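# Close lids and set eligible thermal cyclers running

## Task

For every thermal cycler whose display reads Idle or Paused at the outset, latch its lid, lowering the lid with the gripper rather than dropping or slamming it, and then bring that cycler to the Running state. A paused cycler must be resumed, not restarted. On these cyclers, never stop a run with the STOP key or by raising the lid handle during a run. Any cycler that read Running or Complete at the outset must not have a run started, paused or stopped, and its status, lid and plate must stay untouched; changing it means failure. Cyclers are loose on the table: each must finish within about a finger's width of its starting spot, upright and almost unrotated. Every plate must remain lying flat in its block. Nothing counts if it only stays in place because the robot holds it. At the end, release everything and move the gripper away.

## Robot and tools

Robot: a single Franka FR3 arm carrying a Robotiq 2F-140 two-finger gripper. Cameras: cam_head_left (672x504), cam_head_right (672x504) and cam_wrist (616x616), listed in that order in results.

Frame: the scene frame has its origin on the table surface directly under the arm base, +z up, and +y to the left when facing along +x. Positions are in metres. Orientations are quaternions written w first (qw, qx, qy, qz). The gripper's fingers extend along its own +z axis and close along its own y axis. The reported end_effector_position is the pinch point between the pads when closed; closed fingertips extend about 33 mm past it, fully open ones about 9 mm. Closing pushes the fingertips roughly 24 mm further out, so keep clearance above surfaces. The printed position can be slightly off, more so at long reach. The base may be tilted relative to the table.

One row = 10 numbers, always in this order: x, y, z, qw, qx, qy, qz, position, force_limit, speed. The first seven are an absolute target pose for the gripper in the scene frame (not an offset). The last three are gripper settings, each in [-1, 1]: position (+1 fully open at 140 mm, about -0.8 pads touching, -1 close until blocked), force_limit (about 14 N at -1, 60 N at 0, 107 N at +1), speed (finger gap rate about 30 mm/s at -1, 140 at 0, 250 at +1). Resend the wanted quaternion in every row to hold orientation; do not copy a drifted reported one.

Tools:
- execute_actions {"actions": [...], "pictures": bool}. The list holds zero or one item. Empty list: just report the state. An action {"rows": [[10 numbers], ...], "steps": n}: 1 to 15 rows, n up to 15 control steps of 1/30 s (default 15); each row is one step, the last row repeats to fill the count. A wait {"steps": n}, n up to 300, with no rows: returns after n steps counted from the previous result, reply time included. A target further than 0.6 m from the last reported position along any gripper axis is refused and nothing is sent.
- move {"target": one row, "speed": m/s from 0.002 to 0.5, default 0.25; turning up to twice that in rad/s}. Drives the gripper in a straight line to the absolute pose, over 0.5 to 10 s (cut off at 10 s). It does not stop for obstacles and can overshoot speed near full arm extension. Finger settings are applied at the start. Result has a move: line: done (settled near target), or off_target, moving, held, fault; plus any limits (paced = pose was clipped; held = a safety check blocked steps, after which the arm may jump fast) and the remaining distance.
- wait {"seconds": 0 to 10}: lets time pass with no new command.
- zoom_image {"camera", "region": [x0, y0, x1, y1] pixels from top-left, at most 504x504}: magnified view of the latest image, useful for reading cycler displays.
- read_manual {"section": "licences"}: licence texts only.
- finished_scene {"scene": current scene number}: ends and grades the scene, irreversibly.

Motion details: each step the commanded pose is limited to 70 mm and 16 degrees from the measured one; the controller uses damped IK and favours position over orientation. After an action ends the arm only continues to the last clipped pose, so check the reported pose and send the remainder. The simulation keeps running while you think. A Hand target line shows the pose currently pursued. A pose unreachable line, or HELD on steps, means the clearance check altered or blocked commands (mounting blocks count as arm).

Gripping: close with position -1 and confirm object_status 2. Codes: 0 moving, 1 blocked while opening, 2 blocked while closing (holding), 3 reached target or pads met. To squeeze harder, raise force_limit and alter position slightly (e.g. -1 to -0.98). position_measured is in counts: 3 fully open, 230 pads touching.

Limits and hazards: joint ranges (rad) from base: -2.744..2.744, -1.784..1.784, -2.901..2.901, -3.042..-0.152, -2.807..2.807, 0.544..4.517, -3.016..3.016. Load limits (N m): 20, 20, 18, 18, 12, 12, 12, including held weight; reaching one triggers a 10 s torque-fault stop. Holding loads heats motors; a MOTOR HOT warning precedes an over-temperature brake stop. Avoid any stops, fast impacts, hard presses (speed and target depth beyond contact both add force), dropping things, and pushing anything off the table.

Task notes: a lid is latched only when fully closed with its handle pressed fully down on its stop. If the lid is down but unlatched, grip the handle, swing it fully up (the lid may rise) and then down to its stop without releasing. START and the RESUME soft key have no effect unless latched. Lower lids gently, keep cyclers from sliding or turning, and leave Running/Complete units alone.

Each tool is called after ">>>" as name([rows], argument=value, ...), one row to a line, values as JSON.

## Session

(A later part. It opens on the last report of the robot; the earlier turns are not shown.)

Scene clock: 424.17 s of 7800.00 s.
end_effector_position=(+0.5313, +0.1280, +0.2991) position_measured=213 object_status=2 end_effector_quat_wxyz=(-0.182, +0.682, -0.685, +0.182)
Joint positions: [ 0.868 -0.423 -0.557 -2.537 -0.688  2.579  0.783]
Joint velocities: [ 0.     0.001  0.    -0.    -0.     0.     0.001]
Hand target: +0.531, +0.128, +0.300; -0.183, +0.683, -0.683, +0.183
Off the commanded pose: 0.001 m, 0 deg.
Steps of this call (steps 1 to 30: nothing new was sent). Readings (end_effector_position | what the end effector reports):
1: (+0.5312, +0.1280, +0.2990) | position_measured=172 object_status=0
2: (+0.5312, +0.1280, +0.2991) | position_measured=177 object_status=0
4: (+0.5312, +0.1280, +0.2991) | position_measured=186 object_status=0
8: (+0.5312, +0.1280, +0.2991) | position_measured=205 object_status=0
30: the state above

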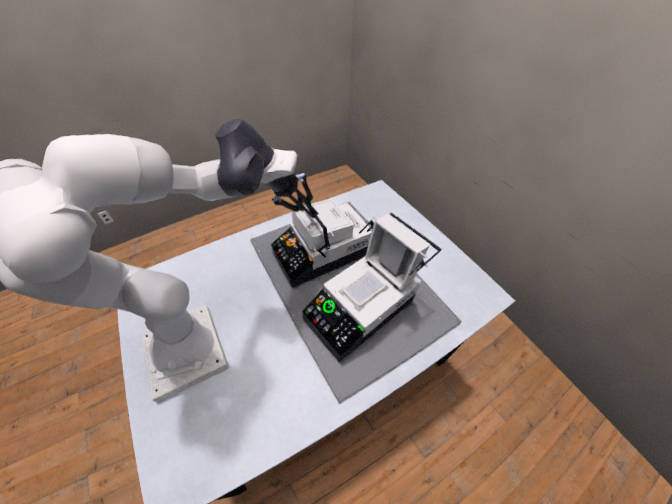

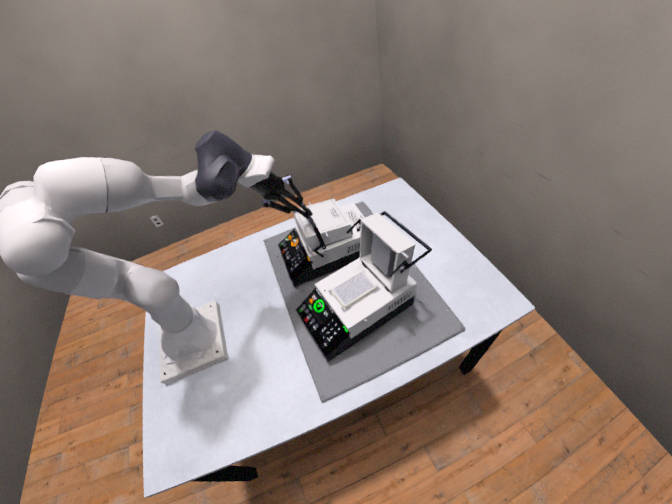

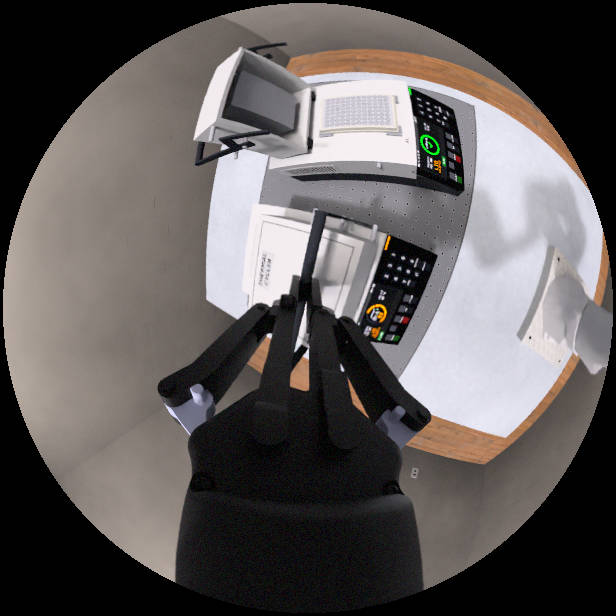

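>>> move(target=[0.5313, 0.128, 0.3000, -0.183, 0.683, -0.683, 0.183, -0.55, -1, -0.5], speed=0.02)

>>> move(target=[0.5345, 0.128, 0.2955, -0.183, 0.683, -0.683, 0.183, -0.55, -1, -0.5], speed=0.01)

>>> move(target=[0.560, 0.128, 0.2965, -0.183, 0.683, -0.683, 0.183, -0.55, -1, -0.5], speed=0.02)

Scene clock: 495.30 s of 7800.00 s.
end_effector_position=(+0.5312, +0.1280, +0.2990) position_measured=199 object_status=3 end_effector_quat_wxyz=(-0.182, +0.682, -0.685, +0.182)
Joint positions: [ 0.868 -0.423 -0.557 -2.537 -0.688  2.579  0.784]
Joint velocities: [ 0.001  0.001  0.     0.    -0.001  0.     0.001]
Hand target: +0.531, +0.128, +0.300; -0.183, +0.683, -0.683, +0.183
Off the commanded pose: 0.001 m, 0 deg.
After step 90, 67.43 s passed at rest.
move: done

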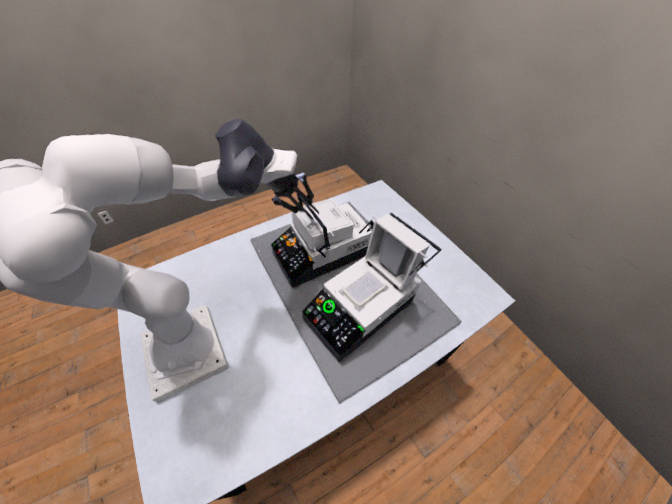

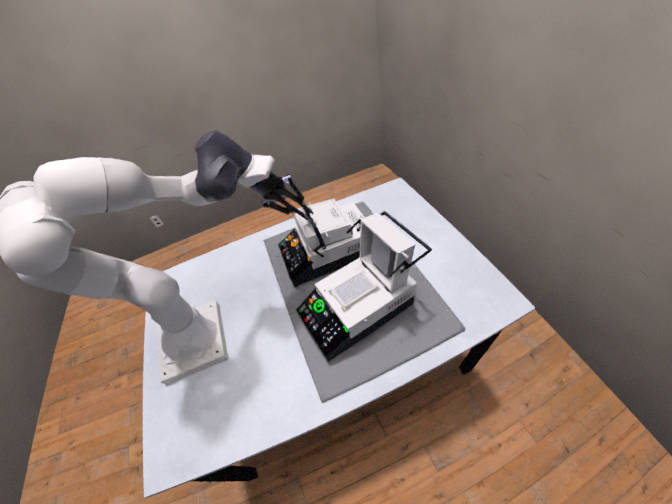

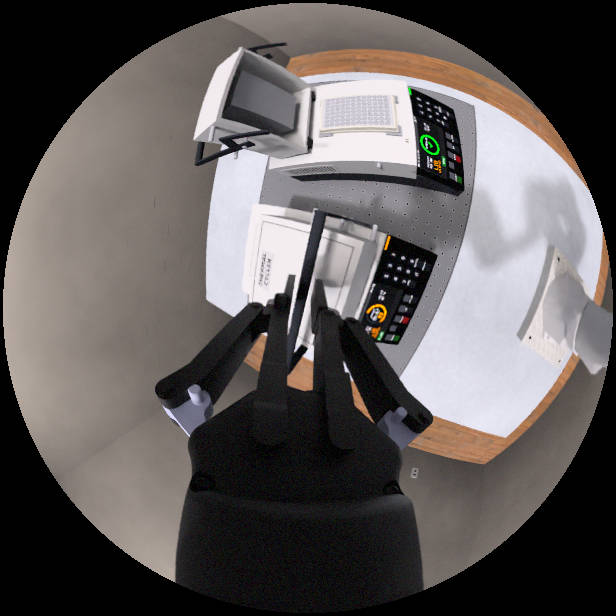

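Scene clock: 496.00 s of 7800.00 s.
end_effector_position=(+0.5335, +0.1277, +0.2957) position_measured=199 object_status=3 end_effector_quat_wxyz=(-0.183, +0.681, -0.685, +0.182)
Joint positions: [ 0.868 -0.412 -0.564 -2.537 -0.688  2.594  0.784]
Joint velocities: [-0.     0.001 -0.003  0.001 -0.002  0.01  -0.   ]
Hand target: +0.534, +0.128, +0.295; -0.183, +0.683, -0.683, +0.183
Off the commanded pose: 0.001 m, 0 deg.
move: done

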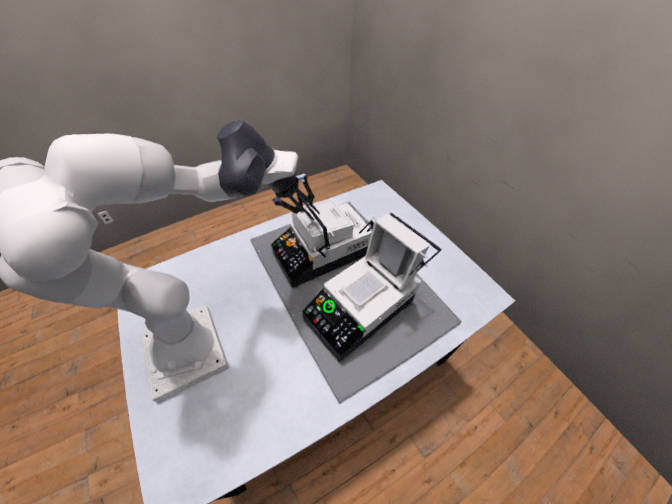

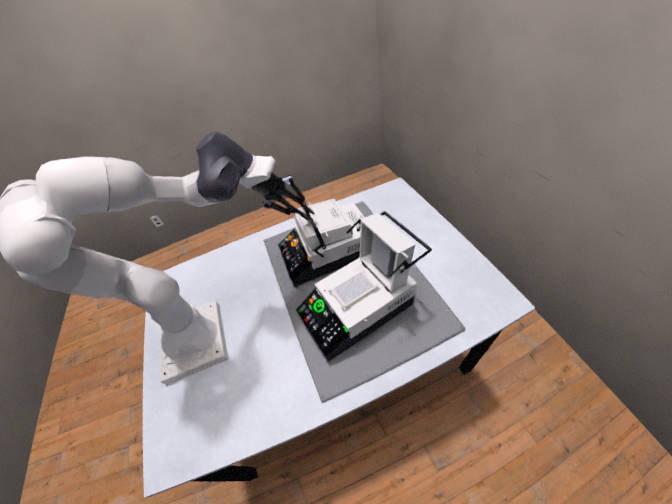

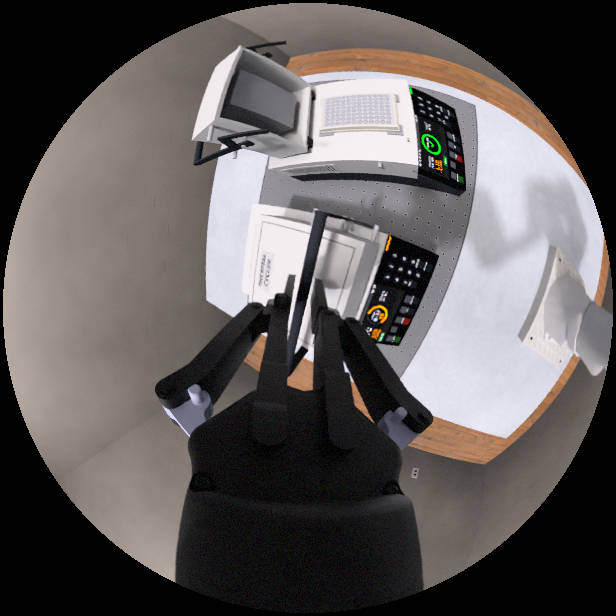

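Scene clock: 497.57 s of 7800.00 s.
end_effector_position=(+0.5584, +0.1265, +0.2957) position_measured=199 object_status=3 end_effector_quat_wxyz=(-0.181, +0.681, -0.686, +0.183)
Joint positions: [ 0.924 -0.339 -0.631 -2.469 -0.659  2.612  0.749]
Joint velocities: [ 0.016  0.001 -0.018  0.005  0.001  0.    -0.014]
Hand target: +0.560, +0.128, +0.297; -0.183, +0.683, -0.683, +0.183
Off the commanded pose: 0.002 m, 0 deg.
move: done

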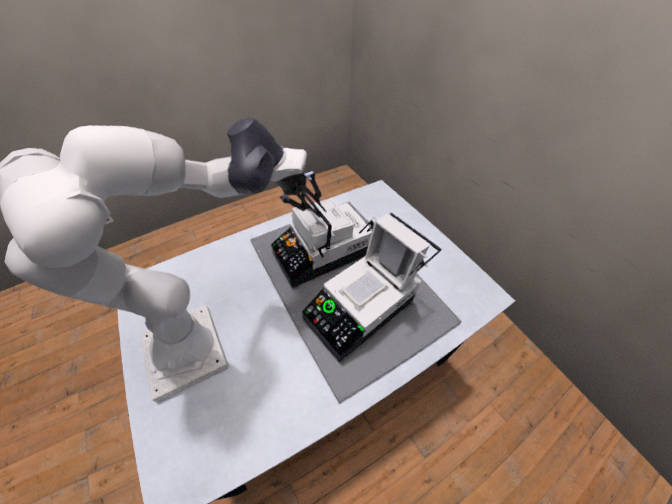

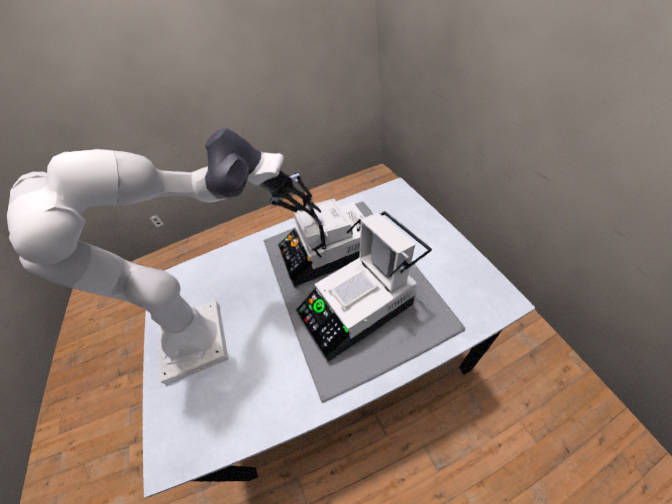

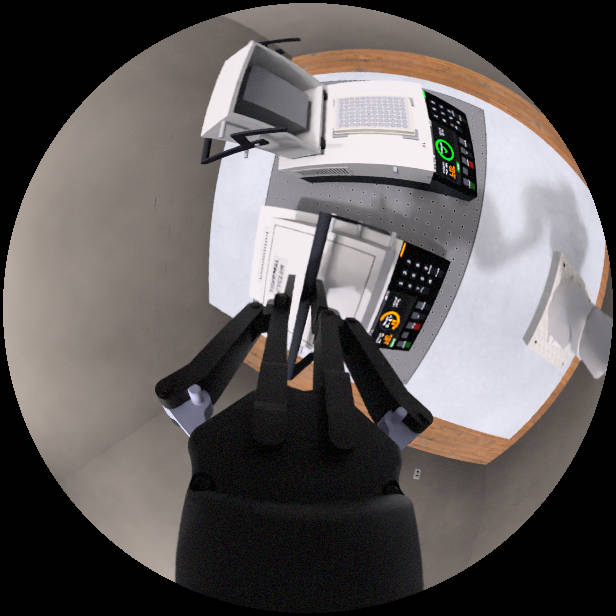

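>>> zoom_image(camera="cam_head_left", region=[260, 160, 380, 270])

Region (260, 160, 380, 270) of cam_head_left's 672x504 image, scaled by 4.200, with more detail than that image has; it fills the top 462 rows of this view, and the rest is white.

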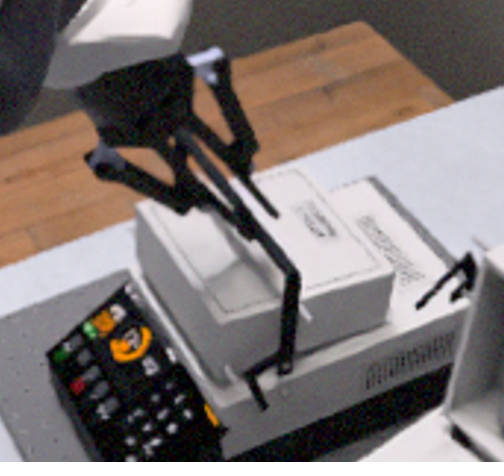

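>>> move(target=[0.570, 0.128, 0.2955, -0.183, 0.683, -0.683, 0.183, -0.55, -1, -0.5], speed=0.012)

>>> zoom_image(camera="cam_head_left", region=[260, 160, 380, 270])

Scene clock: 512.43 s of 7800.00 s.
end_effector_position=(+0.5684, +0.1263, +0.2945) position_measured=199 object_status=3 end_effector_quat_wxyz=(-0.181, +0.681, -0.685, +0.183)
Joint positions: [ 0.953 -0.308 -0.666 -2.443 -0.642  2.622  0.731]
Joint velocities: [ 0.012 -0.002 -0.015  0.003 -0.001  0.001 -0.008]
Hand target: +0.570, +0.128, +0.296; -0.183, +0.683, -0.683, +0.183
Off the commanded pose: 0.003 m, 0 deg.
After step 90, 10.70 s passed at rest.
move: done

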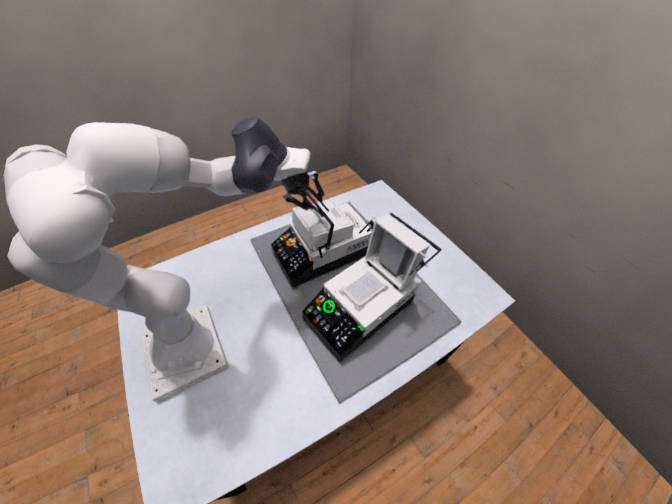

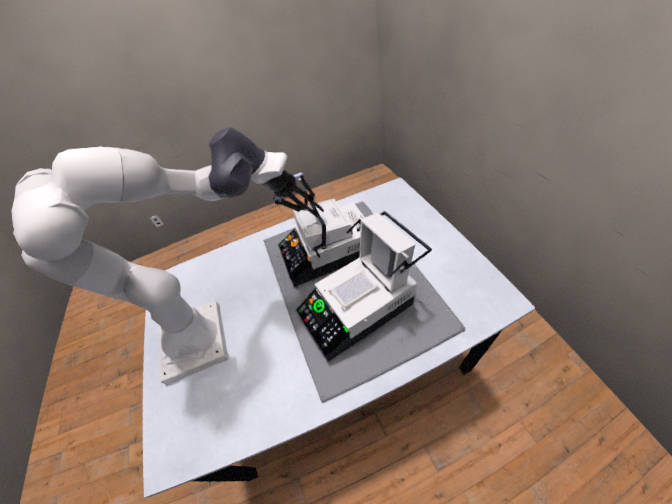

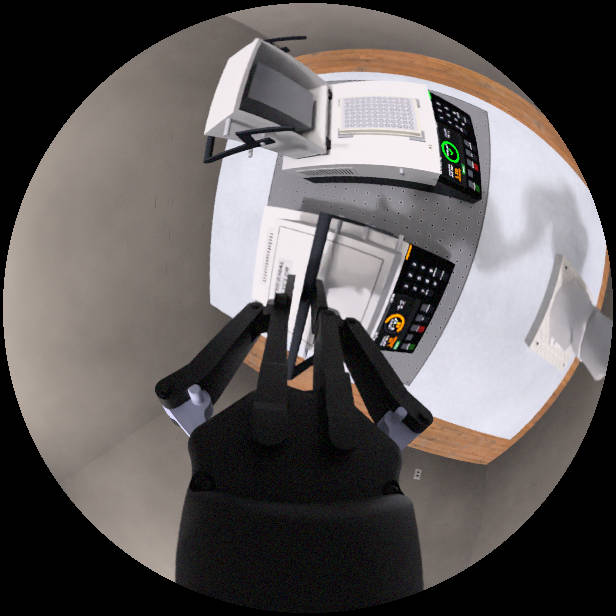

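Region (260, 160, 380, 270) of cam_head_left's 672x504 image, scaled by 4.200, with more detail than that image has; it fills the top 462 rows of this view, and the rest is white.

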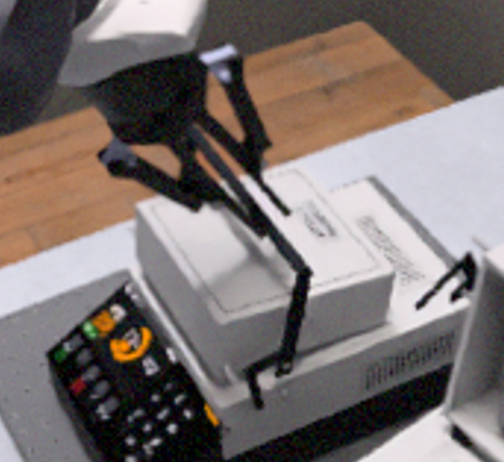

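>>> move(target=[0.576, 0.128, 0.2950, -0.183, 0.683, -0.683, 0.183, -0.55, -1, -0.5], speed=0.01)

>>> zoom_image(camera="cam_head_left", region=[260, 160, 380, 270])

Scene clock: 522.23 s of 7800.00 s.
end_effector_position=(+0.5742, +0.1262, +0.2937) position_measured=199 object_status=3 end_effector_quat_wxyz=(-0.180, +0.681, -0.685, +0.183)
Joint positions: [ 0.973 -0.29  -0.689 -2.428 -0.631  2.628  0.719]
Joint velocities: [ 0.011 -0.001 -0.012  0.002  0.001  0.001 -0.006]
Hand target: +0.576, +0.128, +0.295; -0.183, +0.683, -0.683, +0.183
Off the commanded pose: 0.003 m, 0 deg.
After step 90, 5.80 s passed at rest.
move: done

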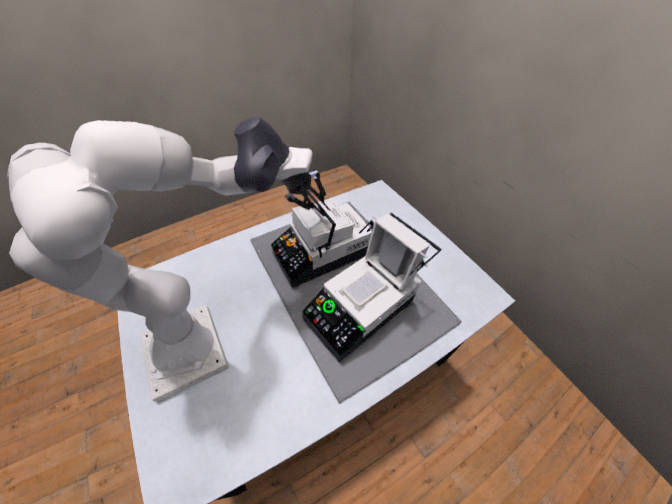

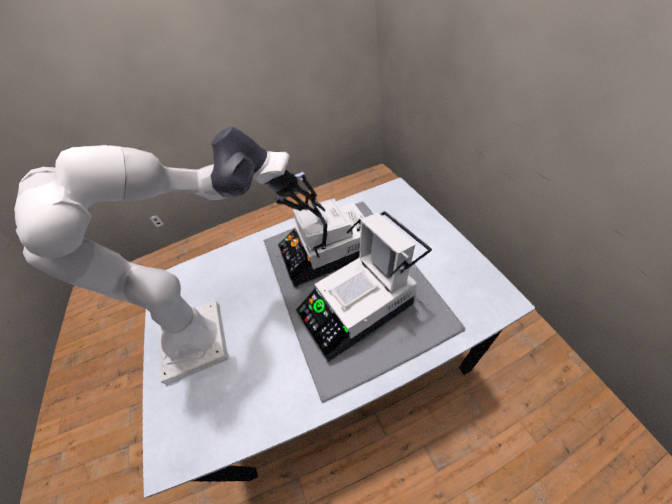

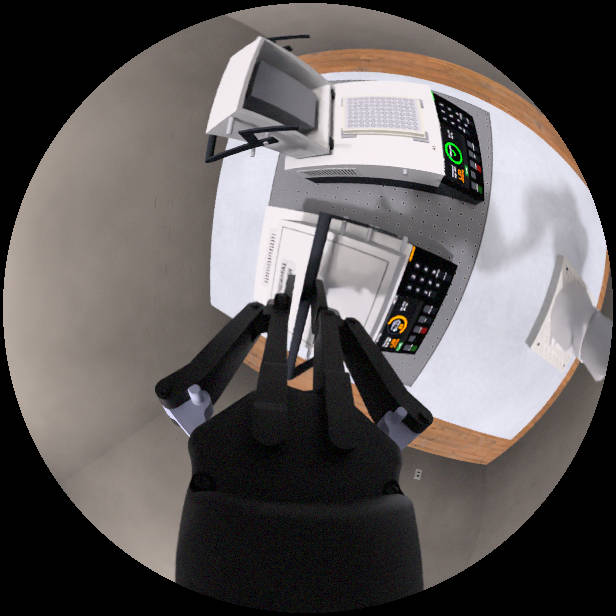

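Region (260, 160, 380, 270) of cam_head_left's 672x504 image, scaled by 4.200, with more detail than that image has; it fills the top 462 rows of this view, and the rest is white.

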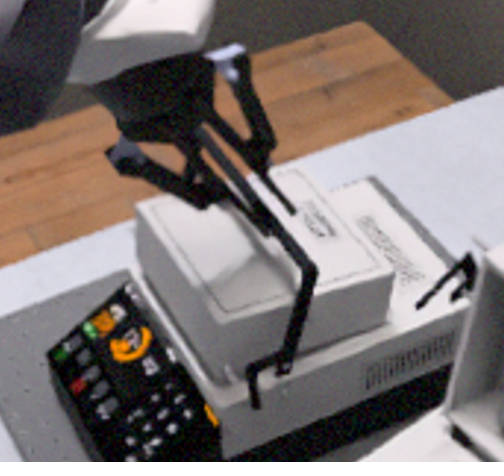

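>>> move(target=[0.582, 0.128, 0.2940, -0.183, 0.683, -0.683, 0.183, -0.55, -1, -0.5], speed=0.01)

>>> zoom_image(camera="cam_head_left", region=[260, 160, 380, 270])

Scene clock: 532.37 s of 7800.00 s.
end_effector_position=(+0.5789, +0.1266, +0.2915) position_measured=199 object_status=3 end_effector_quat_wxyz=(-0.179, +0.682, -0.686, +0.182)
Joint positions: [ 0.993 -0.272 -0.711 -2.414 -0.618  2.632  0.709]
Joint velocities: [ 0.013 -0.001 -0.013  0.002  0.001  0.    -0.005]
Hand target: +0.582, +0.128, +0.294; -0.183, +0.683, -0.683, +0.183
Off the commanded pose: 0.004 m, 1 deg.
After step 90, 6.13 s passed at rest.
move: off_target

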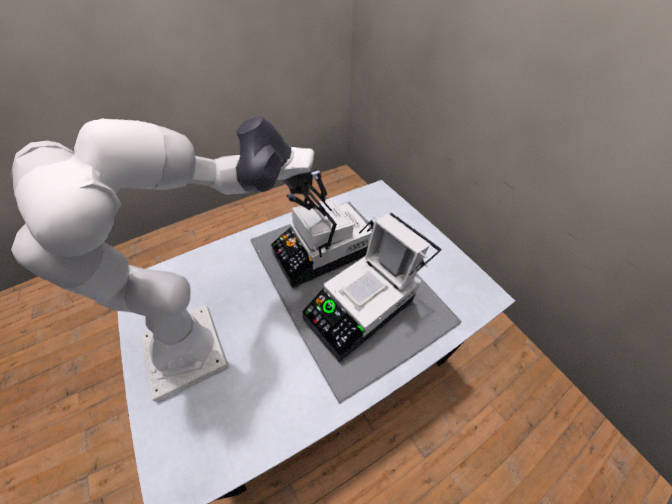

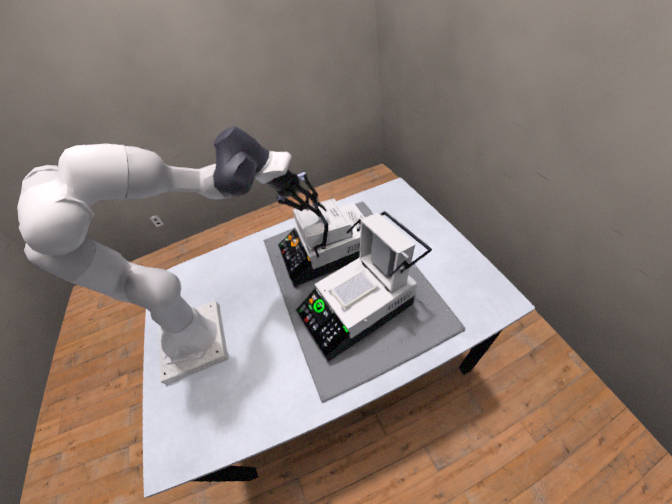

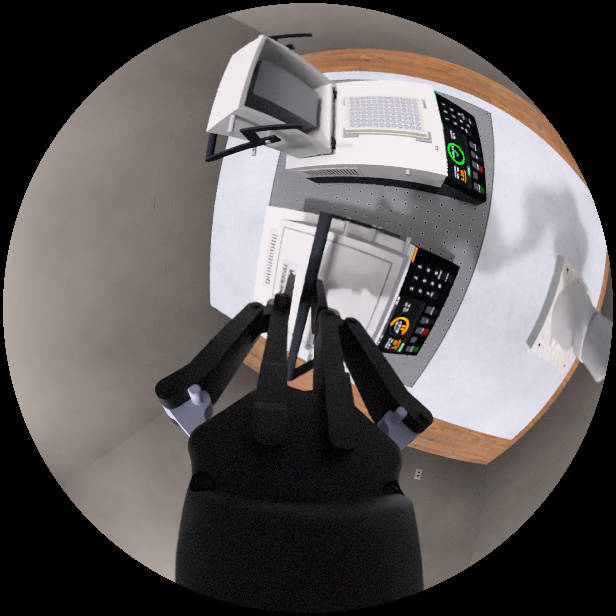

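Region (260, 160, 380, 270) of cam_head_left's 672x504 image, scaled by 4.200, with more detail than that image has; it fills the top 462 rows of this view, and the rest is white.

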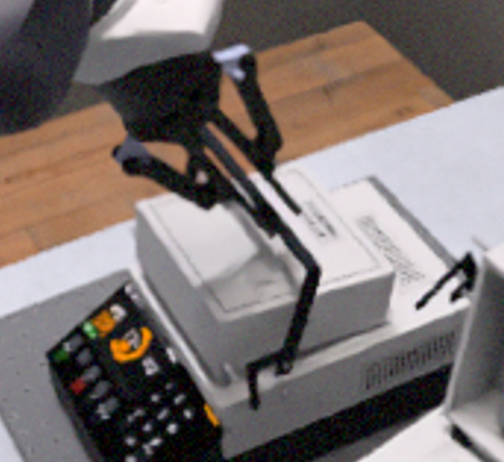

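>>> move(target=[0.5448, 0.128, 0.2925, -0.183, 0.683, -0.683, 0.183, -0.55, -1, -0.5], speed=0.03)

>>> move(target=[0.5187, 0.128, 0.2912, -0.183, 0.683, -0.683, 0.183, -0.55, -1, -0.5], speed=0.03)

>>> move(target=[0.4938, 0.128, 0.2833, -0.183, 0.683, -0.683, 0.183, -0.55, -1, -0.5], speed=0.03)

>>> zoom_image(camera="cam_head_left", region=[240, 160, 380, 280])

Scene clock: 558.07 s of 7800.00 s.
end_effector_position=(+0.5477, +0.1284, +0.2951) position_measured=199 object_status=3 end_effector_quat_wxyz=(-0.186, +0.684, -0.681, +0.184)
Joint positions: [ 0.911 -0.376 -0.617 -2.506 -0.691  2.617  0.767]
Joint velocities: [-0.018  0.001  0.021 -0.005 -0.     0.001  0.02 ]
Hand target: +0.545, +0.128, +0.292; -0.183, +0.683, -0.683, +0.183
Off the commanded pose: 0.004 m, 0 deg.
After step 90, 21.30 s passed at rest.
move: off_target

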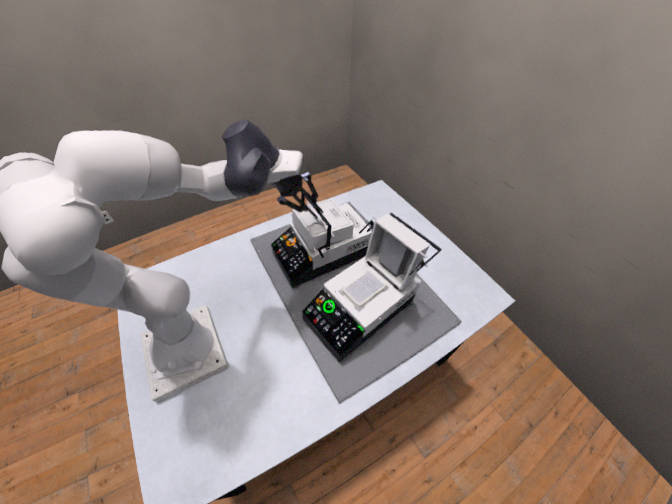

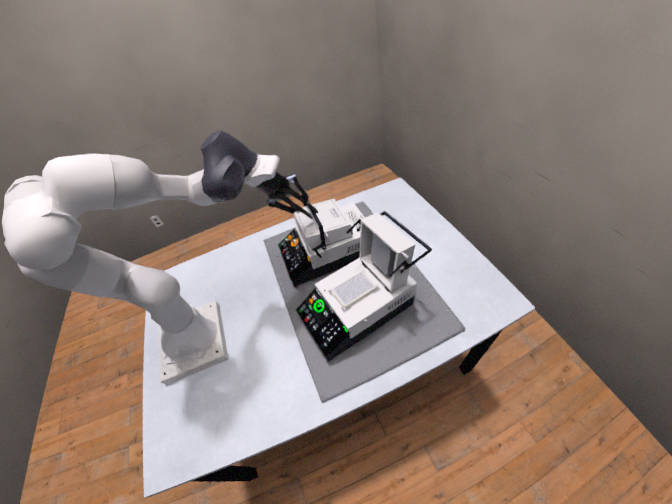

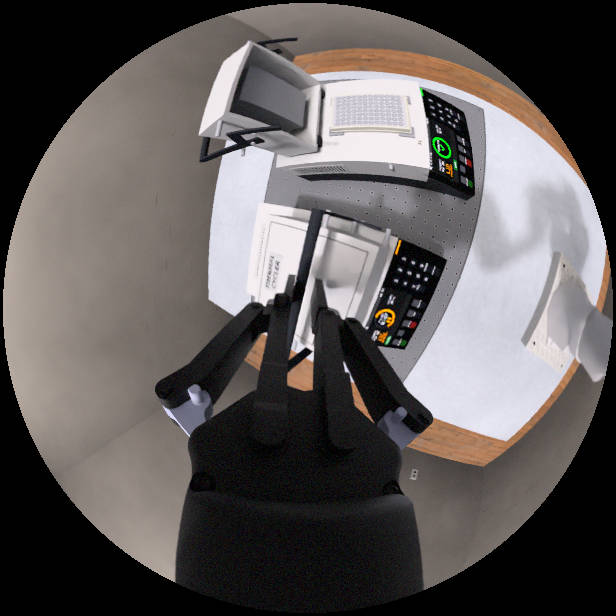

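Scene clock: 559.30 s of 7800.00 s.
end_effector_position=(+0.5212, +0.1298, +0.2938) position_measured=199 object_status=3 end_effector_quat_wxyz=(-0.187, +0.685, -0.680, +0.183)
Joint positions: [ 0.855 -0.45  -0.546 -2.578 -0.721  2.598  0.804]
Joint velocities: [-0.014 -0.002  0.019 -0.004 -0.001  0.001  0.014]
Hand target: +0.519, +0.128, +0.291; -0.183, +0.683, -0.683, +0.183
Off the commanded pose: 0.004 m, 1 deg.
move: off_target

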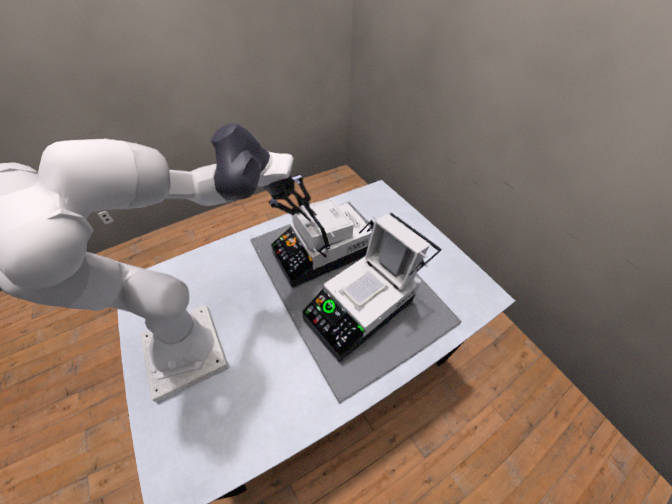

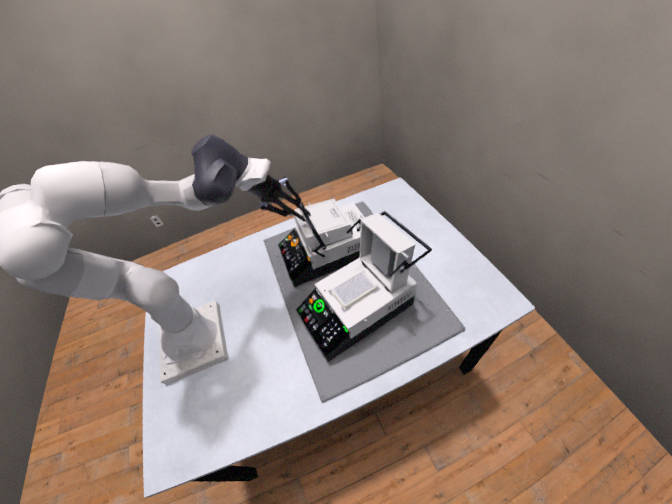

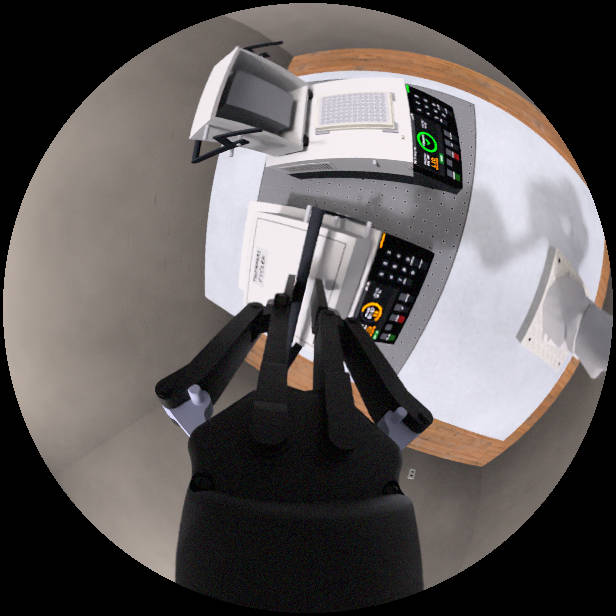

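Scene clock: 560.50 s of 7800.00 s.
end_effector_position=(+0.4966, +0.1297, +0.2860) position_measured=199 object_status=3 end_effector_quat_wxyz=(-0.186, +0.685, -0.680, +0.184)
Joint positions: [ 0.802 -0.509 -0.487 -2.653 -0.743  2.597  0.837]
Joint velocities: [-0.015 -0.002  0.019 -0.004 -0.    -0.001  0.014]
Hand target: +0.494, +0.128, +0.283; -0.183, +0.683, -0.683, +0.183
Off the commanded pose: 0.004 m, 1 deg.
move: off_target

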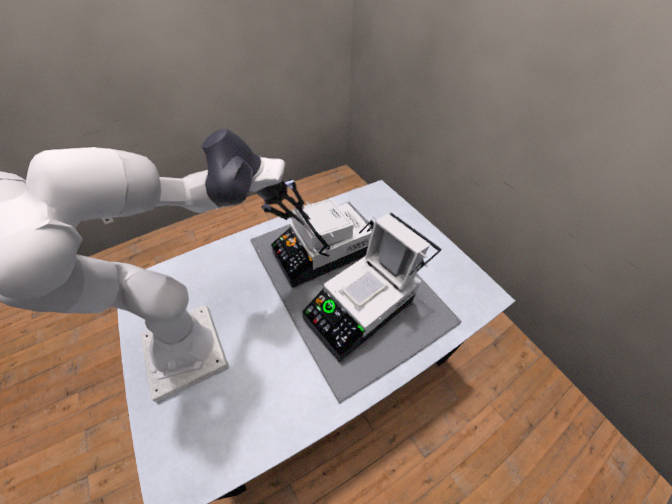

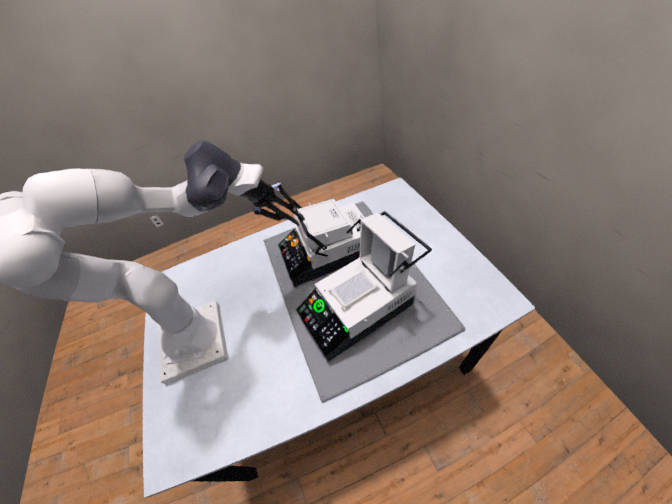

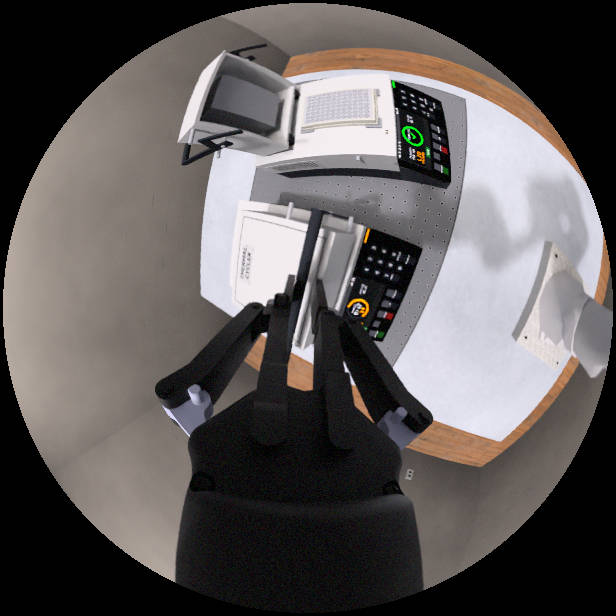

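Region (240, 160, 380, 280) of cam_head_left's 672x504 image, scaled by 3.600, with more detail than that image has; it fills the top 432 rows of this view, and the rest is white.

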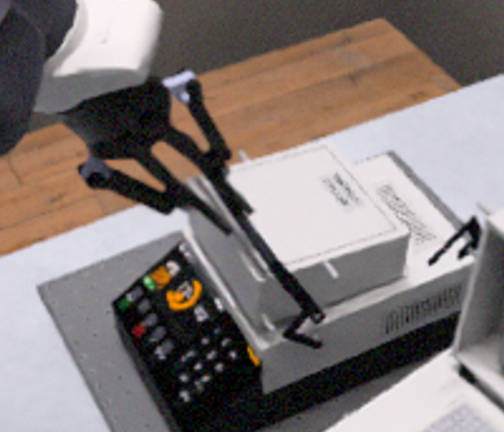

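>>> move(target=[0.4718, 0.128, 0.2693, -0.183, 0.683, -0.683, 0.183, -0.55, -1, -0.5], speed=0.03)

>>> move(target=[0.4542, 0.128, 0.2500, -0.183, 0.683, -0.683, 0.183, -0.55, -1, -0.5], speed=0.03)

>>> zoom_image(camera="cam_head_left", region=[240, 160, 380, 280])

>>> zoom_image(camera="cam_wrist", region=[200, 170, 420, 370])

Scene clock: 574.23 s of 7800.00 s.
end_effector_position=(+0.4763, +0.1295, +0.2741) position_measured=199 object_status=3 end_effector_quat_wxyz=(-0.188, +0.684, -0.681, +0.184)
Joint positions: [ 0.752 -0.55  -0.44  -2.725 -0.767  2.62   0.874]
Joint velocities: [-0.013  0.001  0.014 -0.005 -0.     0.006  0.011]
Hand target: +0.472, +0.128, +0.269; -0.183, +0.683, -0.683, +0.183
Off the commanded pose: 0.007 m, 1 deg.
After step 90, 9.47 s passed at rest.
move: off_target

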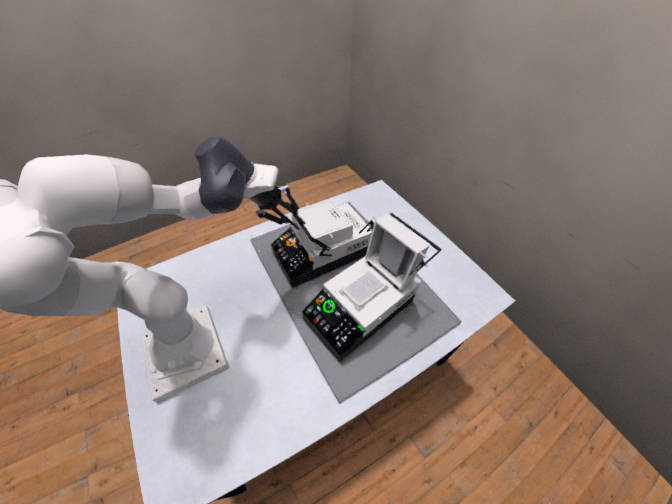

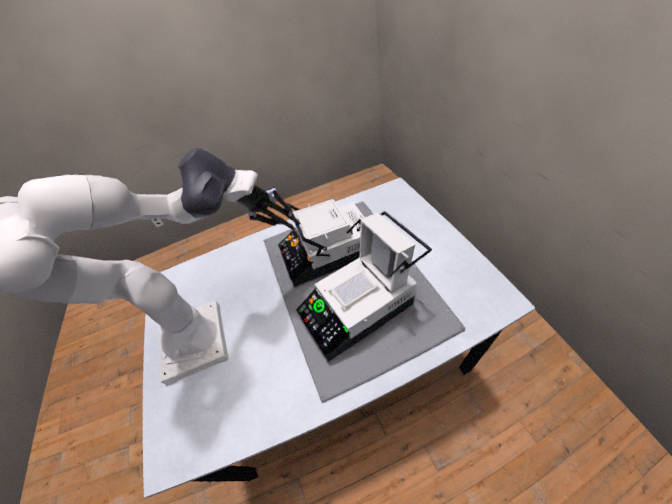

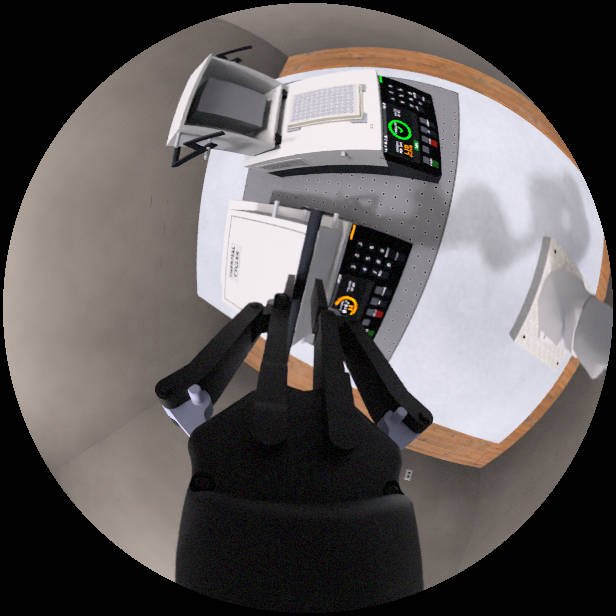

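Scene clock: 575.60 s of 7800.00 s.
end_effector_position=(+0.4589, +0.1301, +0.2565) position_measured=199 object_status=3 end_effector_quat_wxyz=(-0.190, +0.684, -0.680, +0.185)
Joint positions: [ 0.698 -0.567 -0.395 -2.793 -0.794  2.665  0.911]
Joint velocities: [-0.013  0.001  0.013 -0.007  0.001  0.01   0.01 ]
Hand target: +0.454, +0.128, +0.250; -0.183, +0.683, -0.683, +0.183
Off the commanded pose: 0.008 m, 1 deg.
move: off_target

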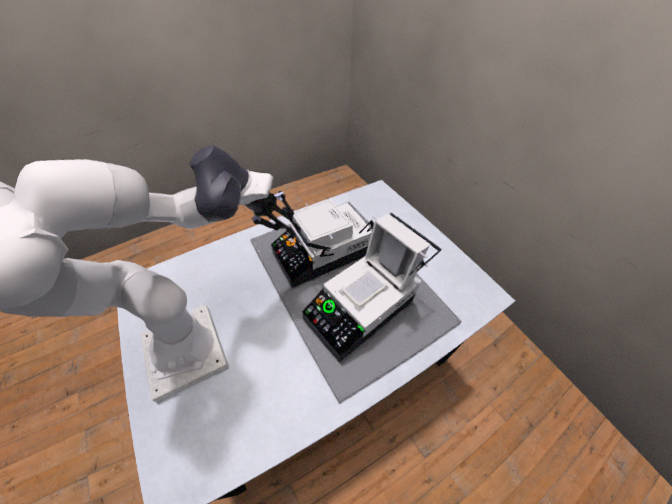

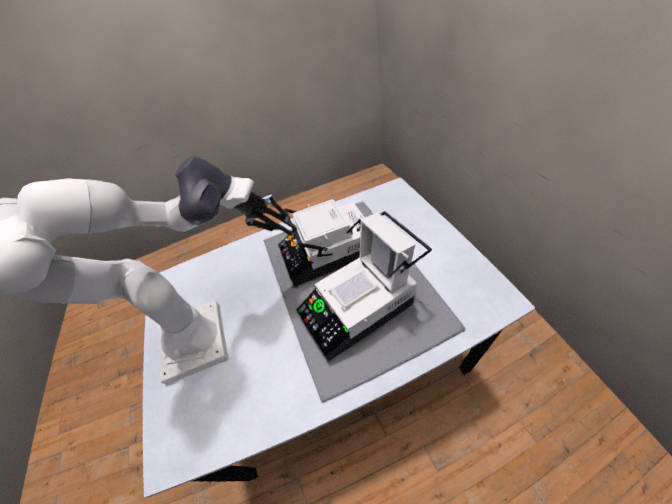

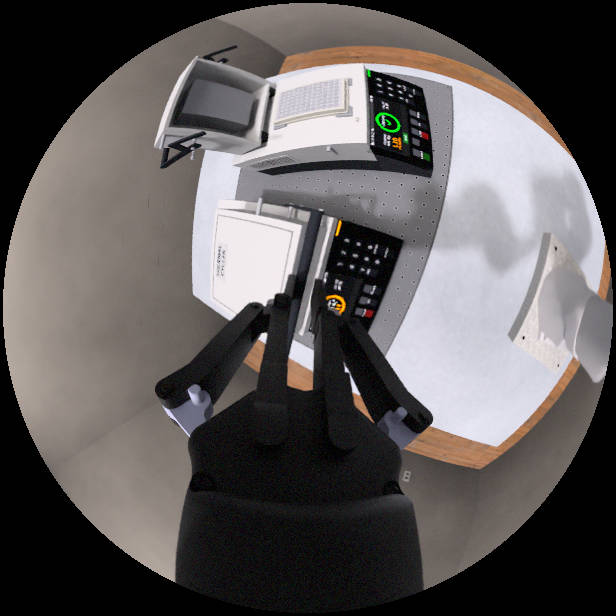

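Region (240, 160, 380, 280) of cam_head_left's 672x504 image, scaled by 3.600, with more detail than that image has; it fills the top 432 rows of this view, and the rest is white.

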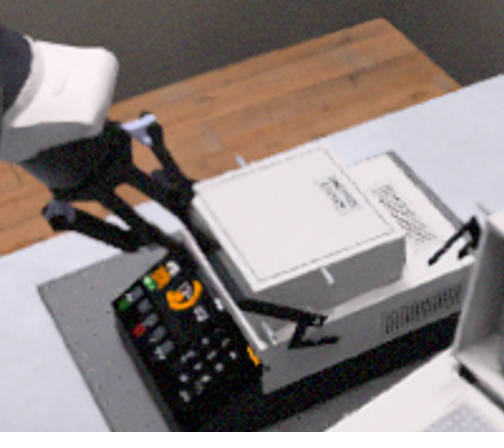

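Region (200, 170, 420, 370) of cam_wrist's 616x616 image, scaled by 2.291, with more detail than that image has; it fills the top 458 rows of this view, and the rest is white.

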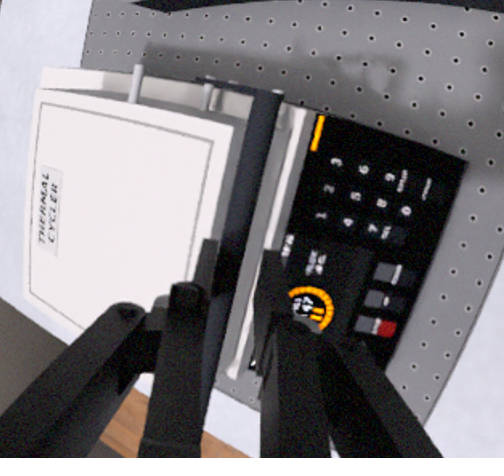

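>>> execute_actions(actions=[], pictures=false)

>>> zoom_image(camera="cam_head_right", region=[240, 180, 360, 280])

Scene clock: 588.83 s of 7800.00 s.
end_effector_position=(+0.4588, +0.1302, +0.2565) position_measured=199 object_status=3 end_effector_quat_wxyz=(-0.190, +0.682, -0.681, +0.184)
Joint positions: [ 0.697 -0.567 -0.394 -2.794 -0.794  2.666  0.914]
Joint velocities: [-0.     0.001 -0.001 -0.002 -0.     0.001  0.   ]
Hand target: +0.454, +0.128, +0.250; -0.183, +0.683, -0.683, +0.183
Off the commanded pose: 0.008 m, 1 deg.
Steps of this call (steps 1 to 90: nothing new was sent; then 10.23 s passed at rest). Readings (end_effector_position | what the end effector reports):
1: (+0.4588, +0.1301, +0.2565) | position_measured=199 object_status=3
2: (+0.4588, +0.1301, +0.2565) | position_measured=199 object_status=3
4: (+0.4588, +0.1301, +0.2565) | position_measured=199 object_status=3
8: (+0.4588, +0.1301, +0.2565) | position_measured=199 object_status=3
90: the state above

Region (240, 180, 360, 280) of cam_head_right's 672x504 image, scaled by 4.200, with more detail than that image has.

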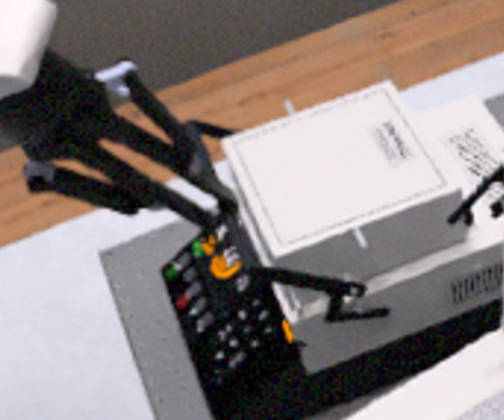

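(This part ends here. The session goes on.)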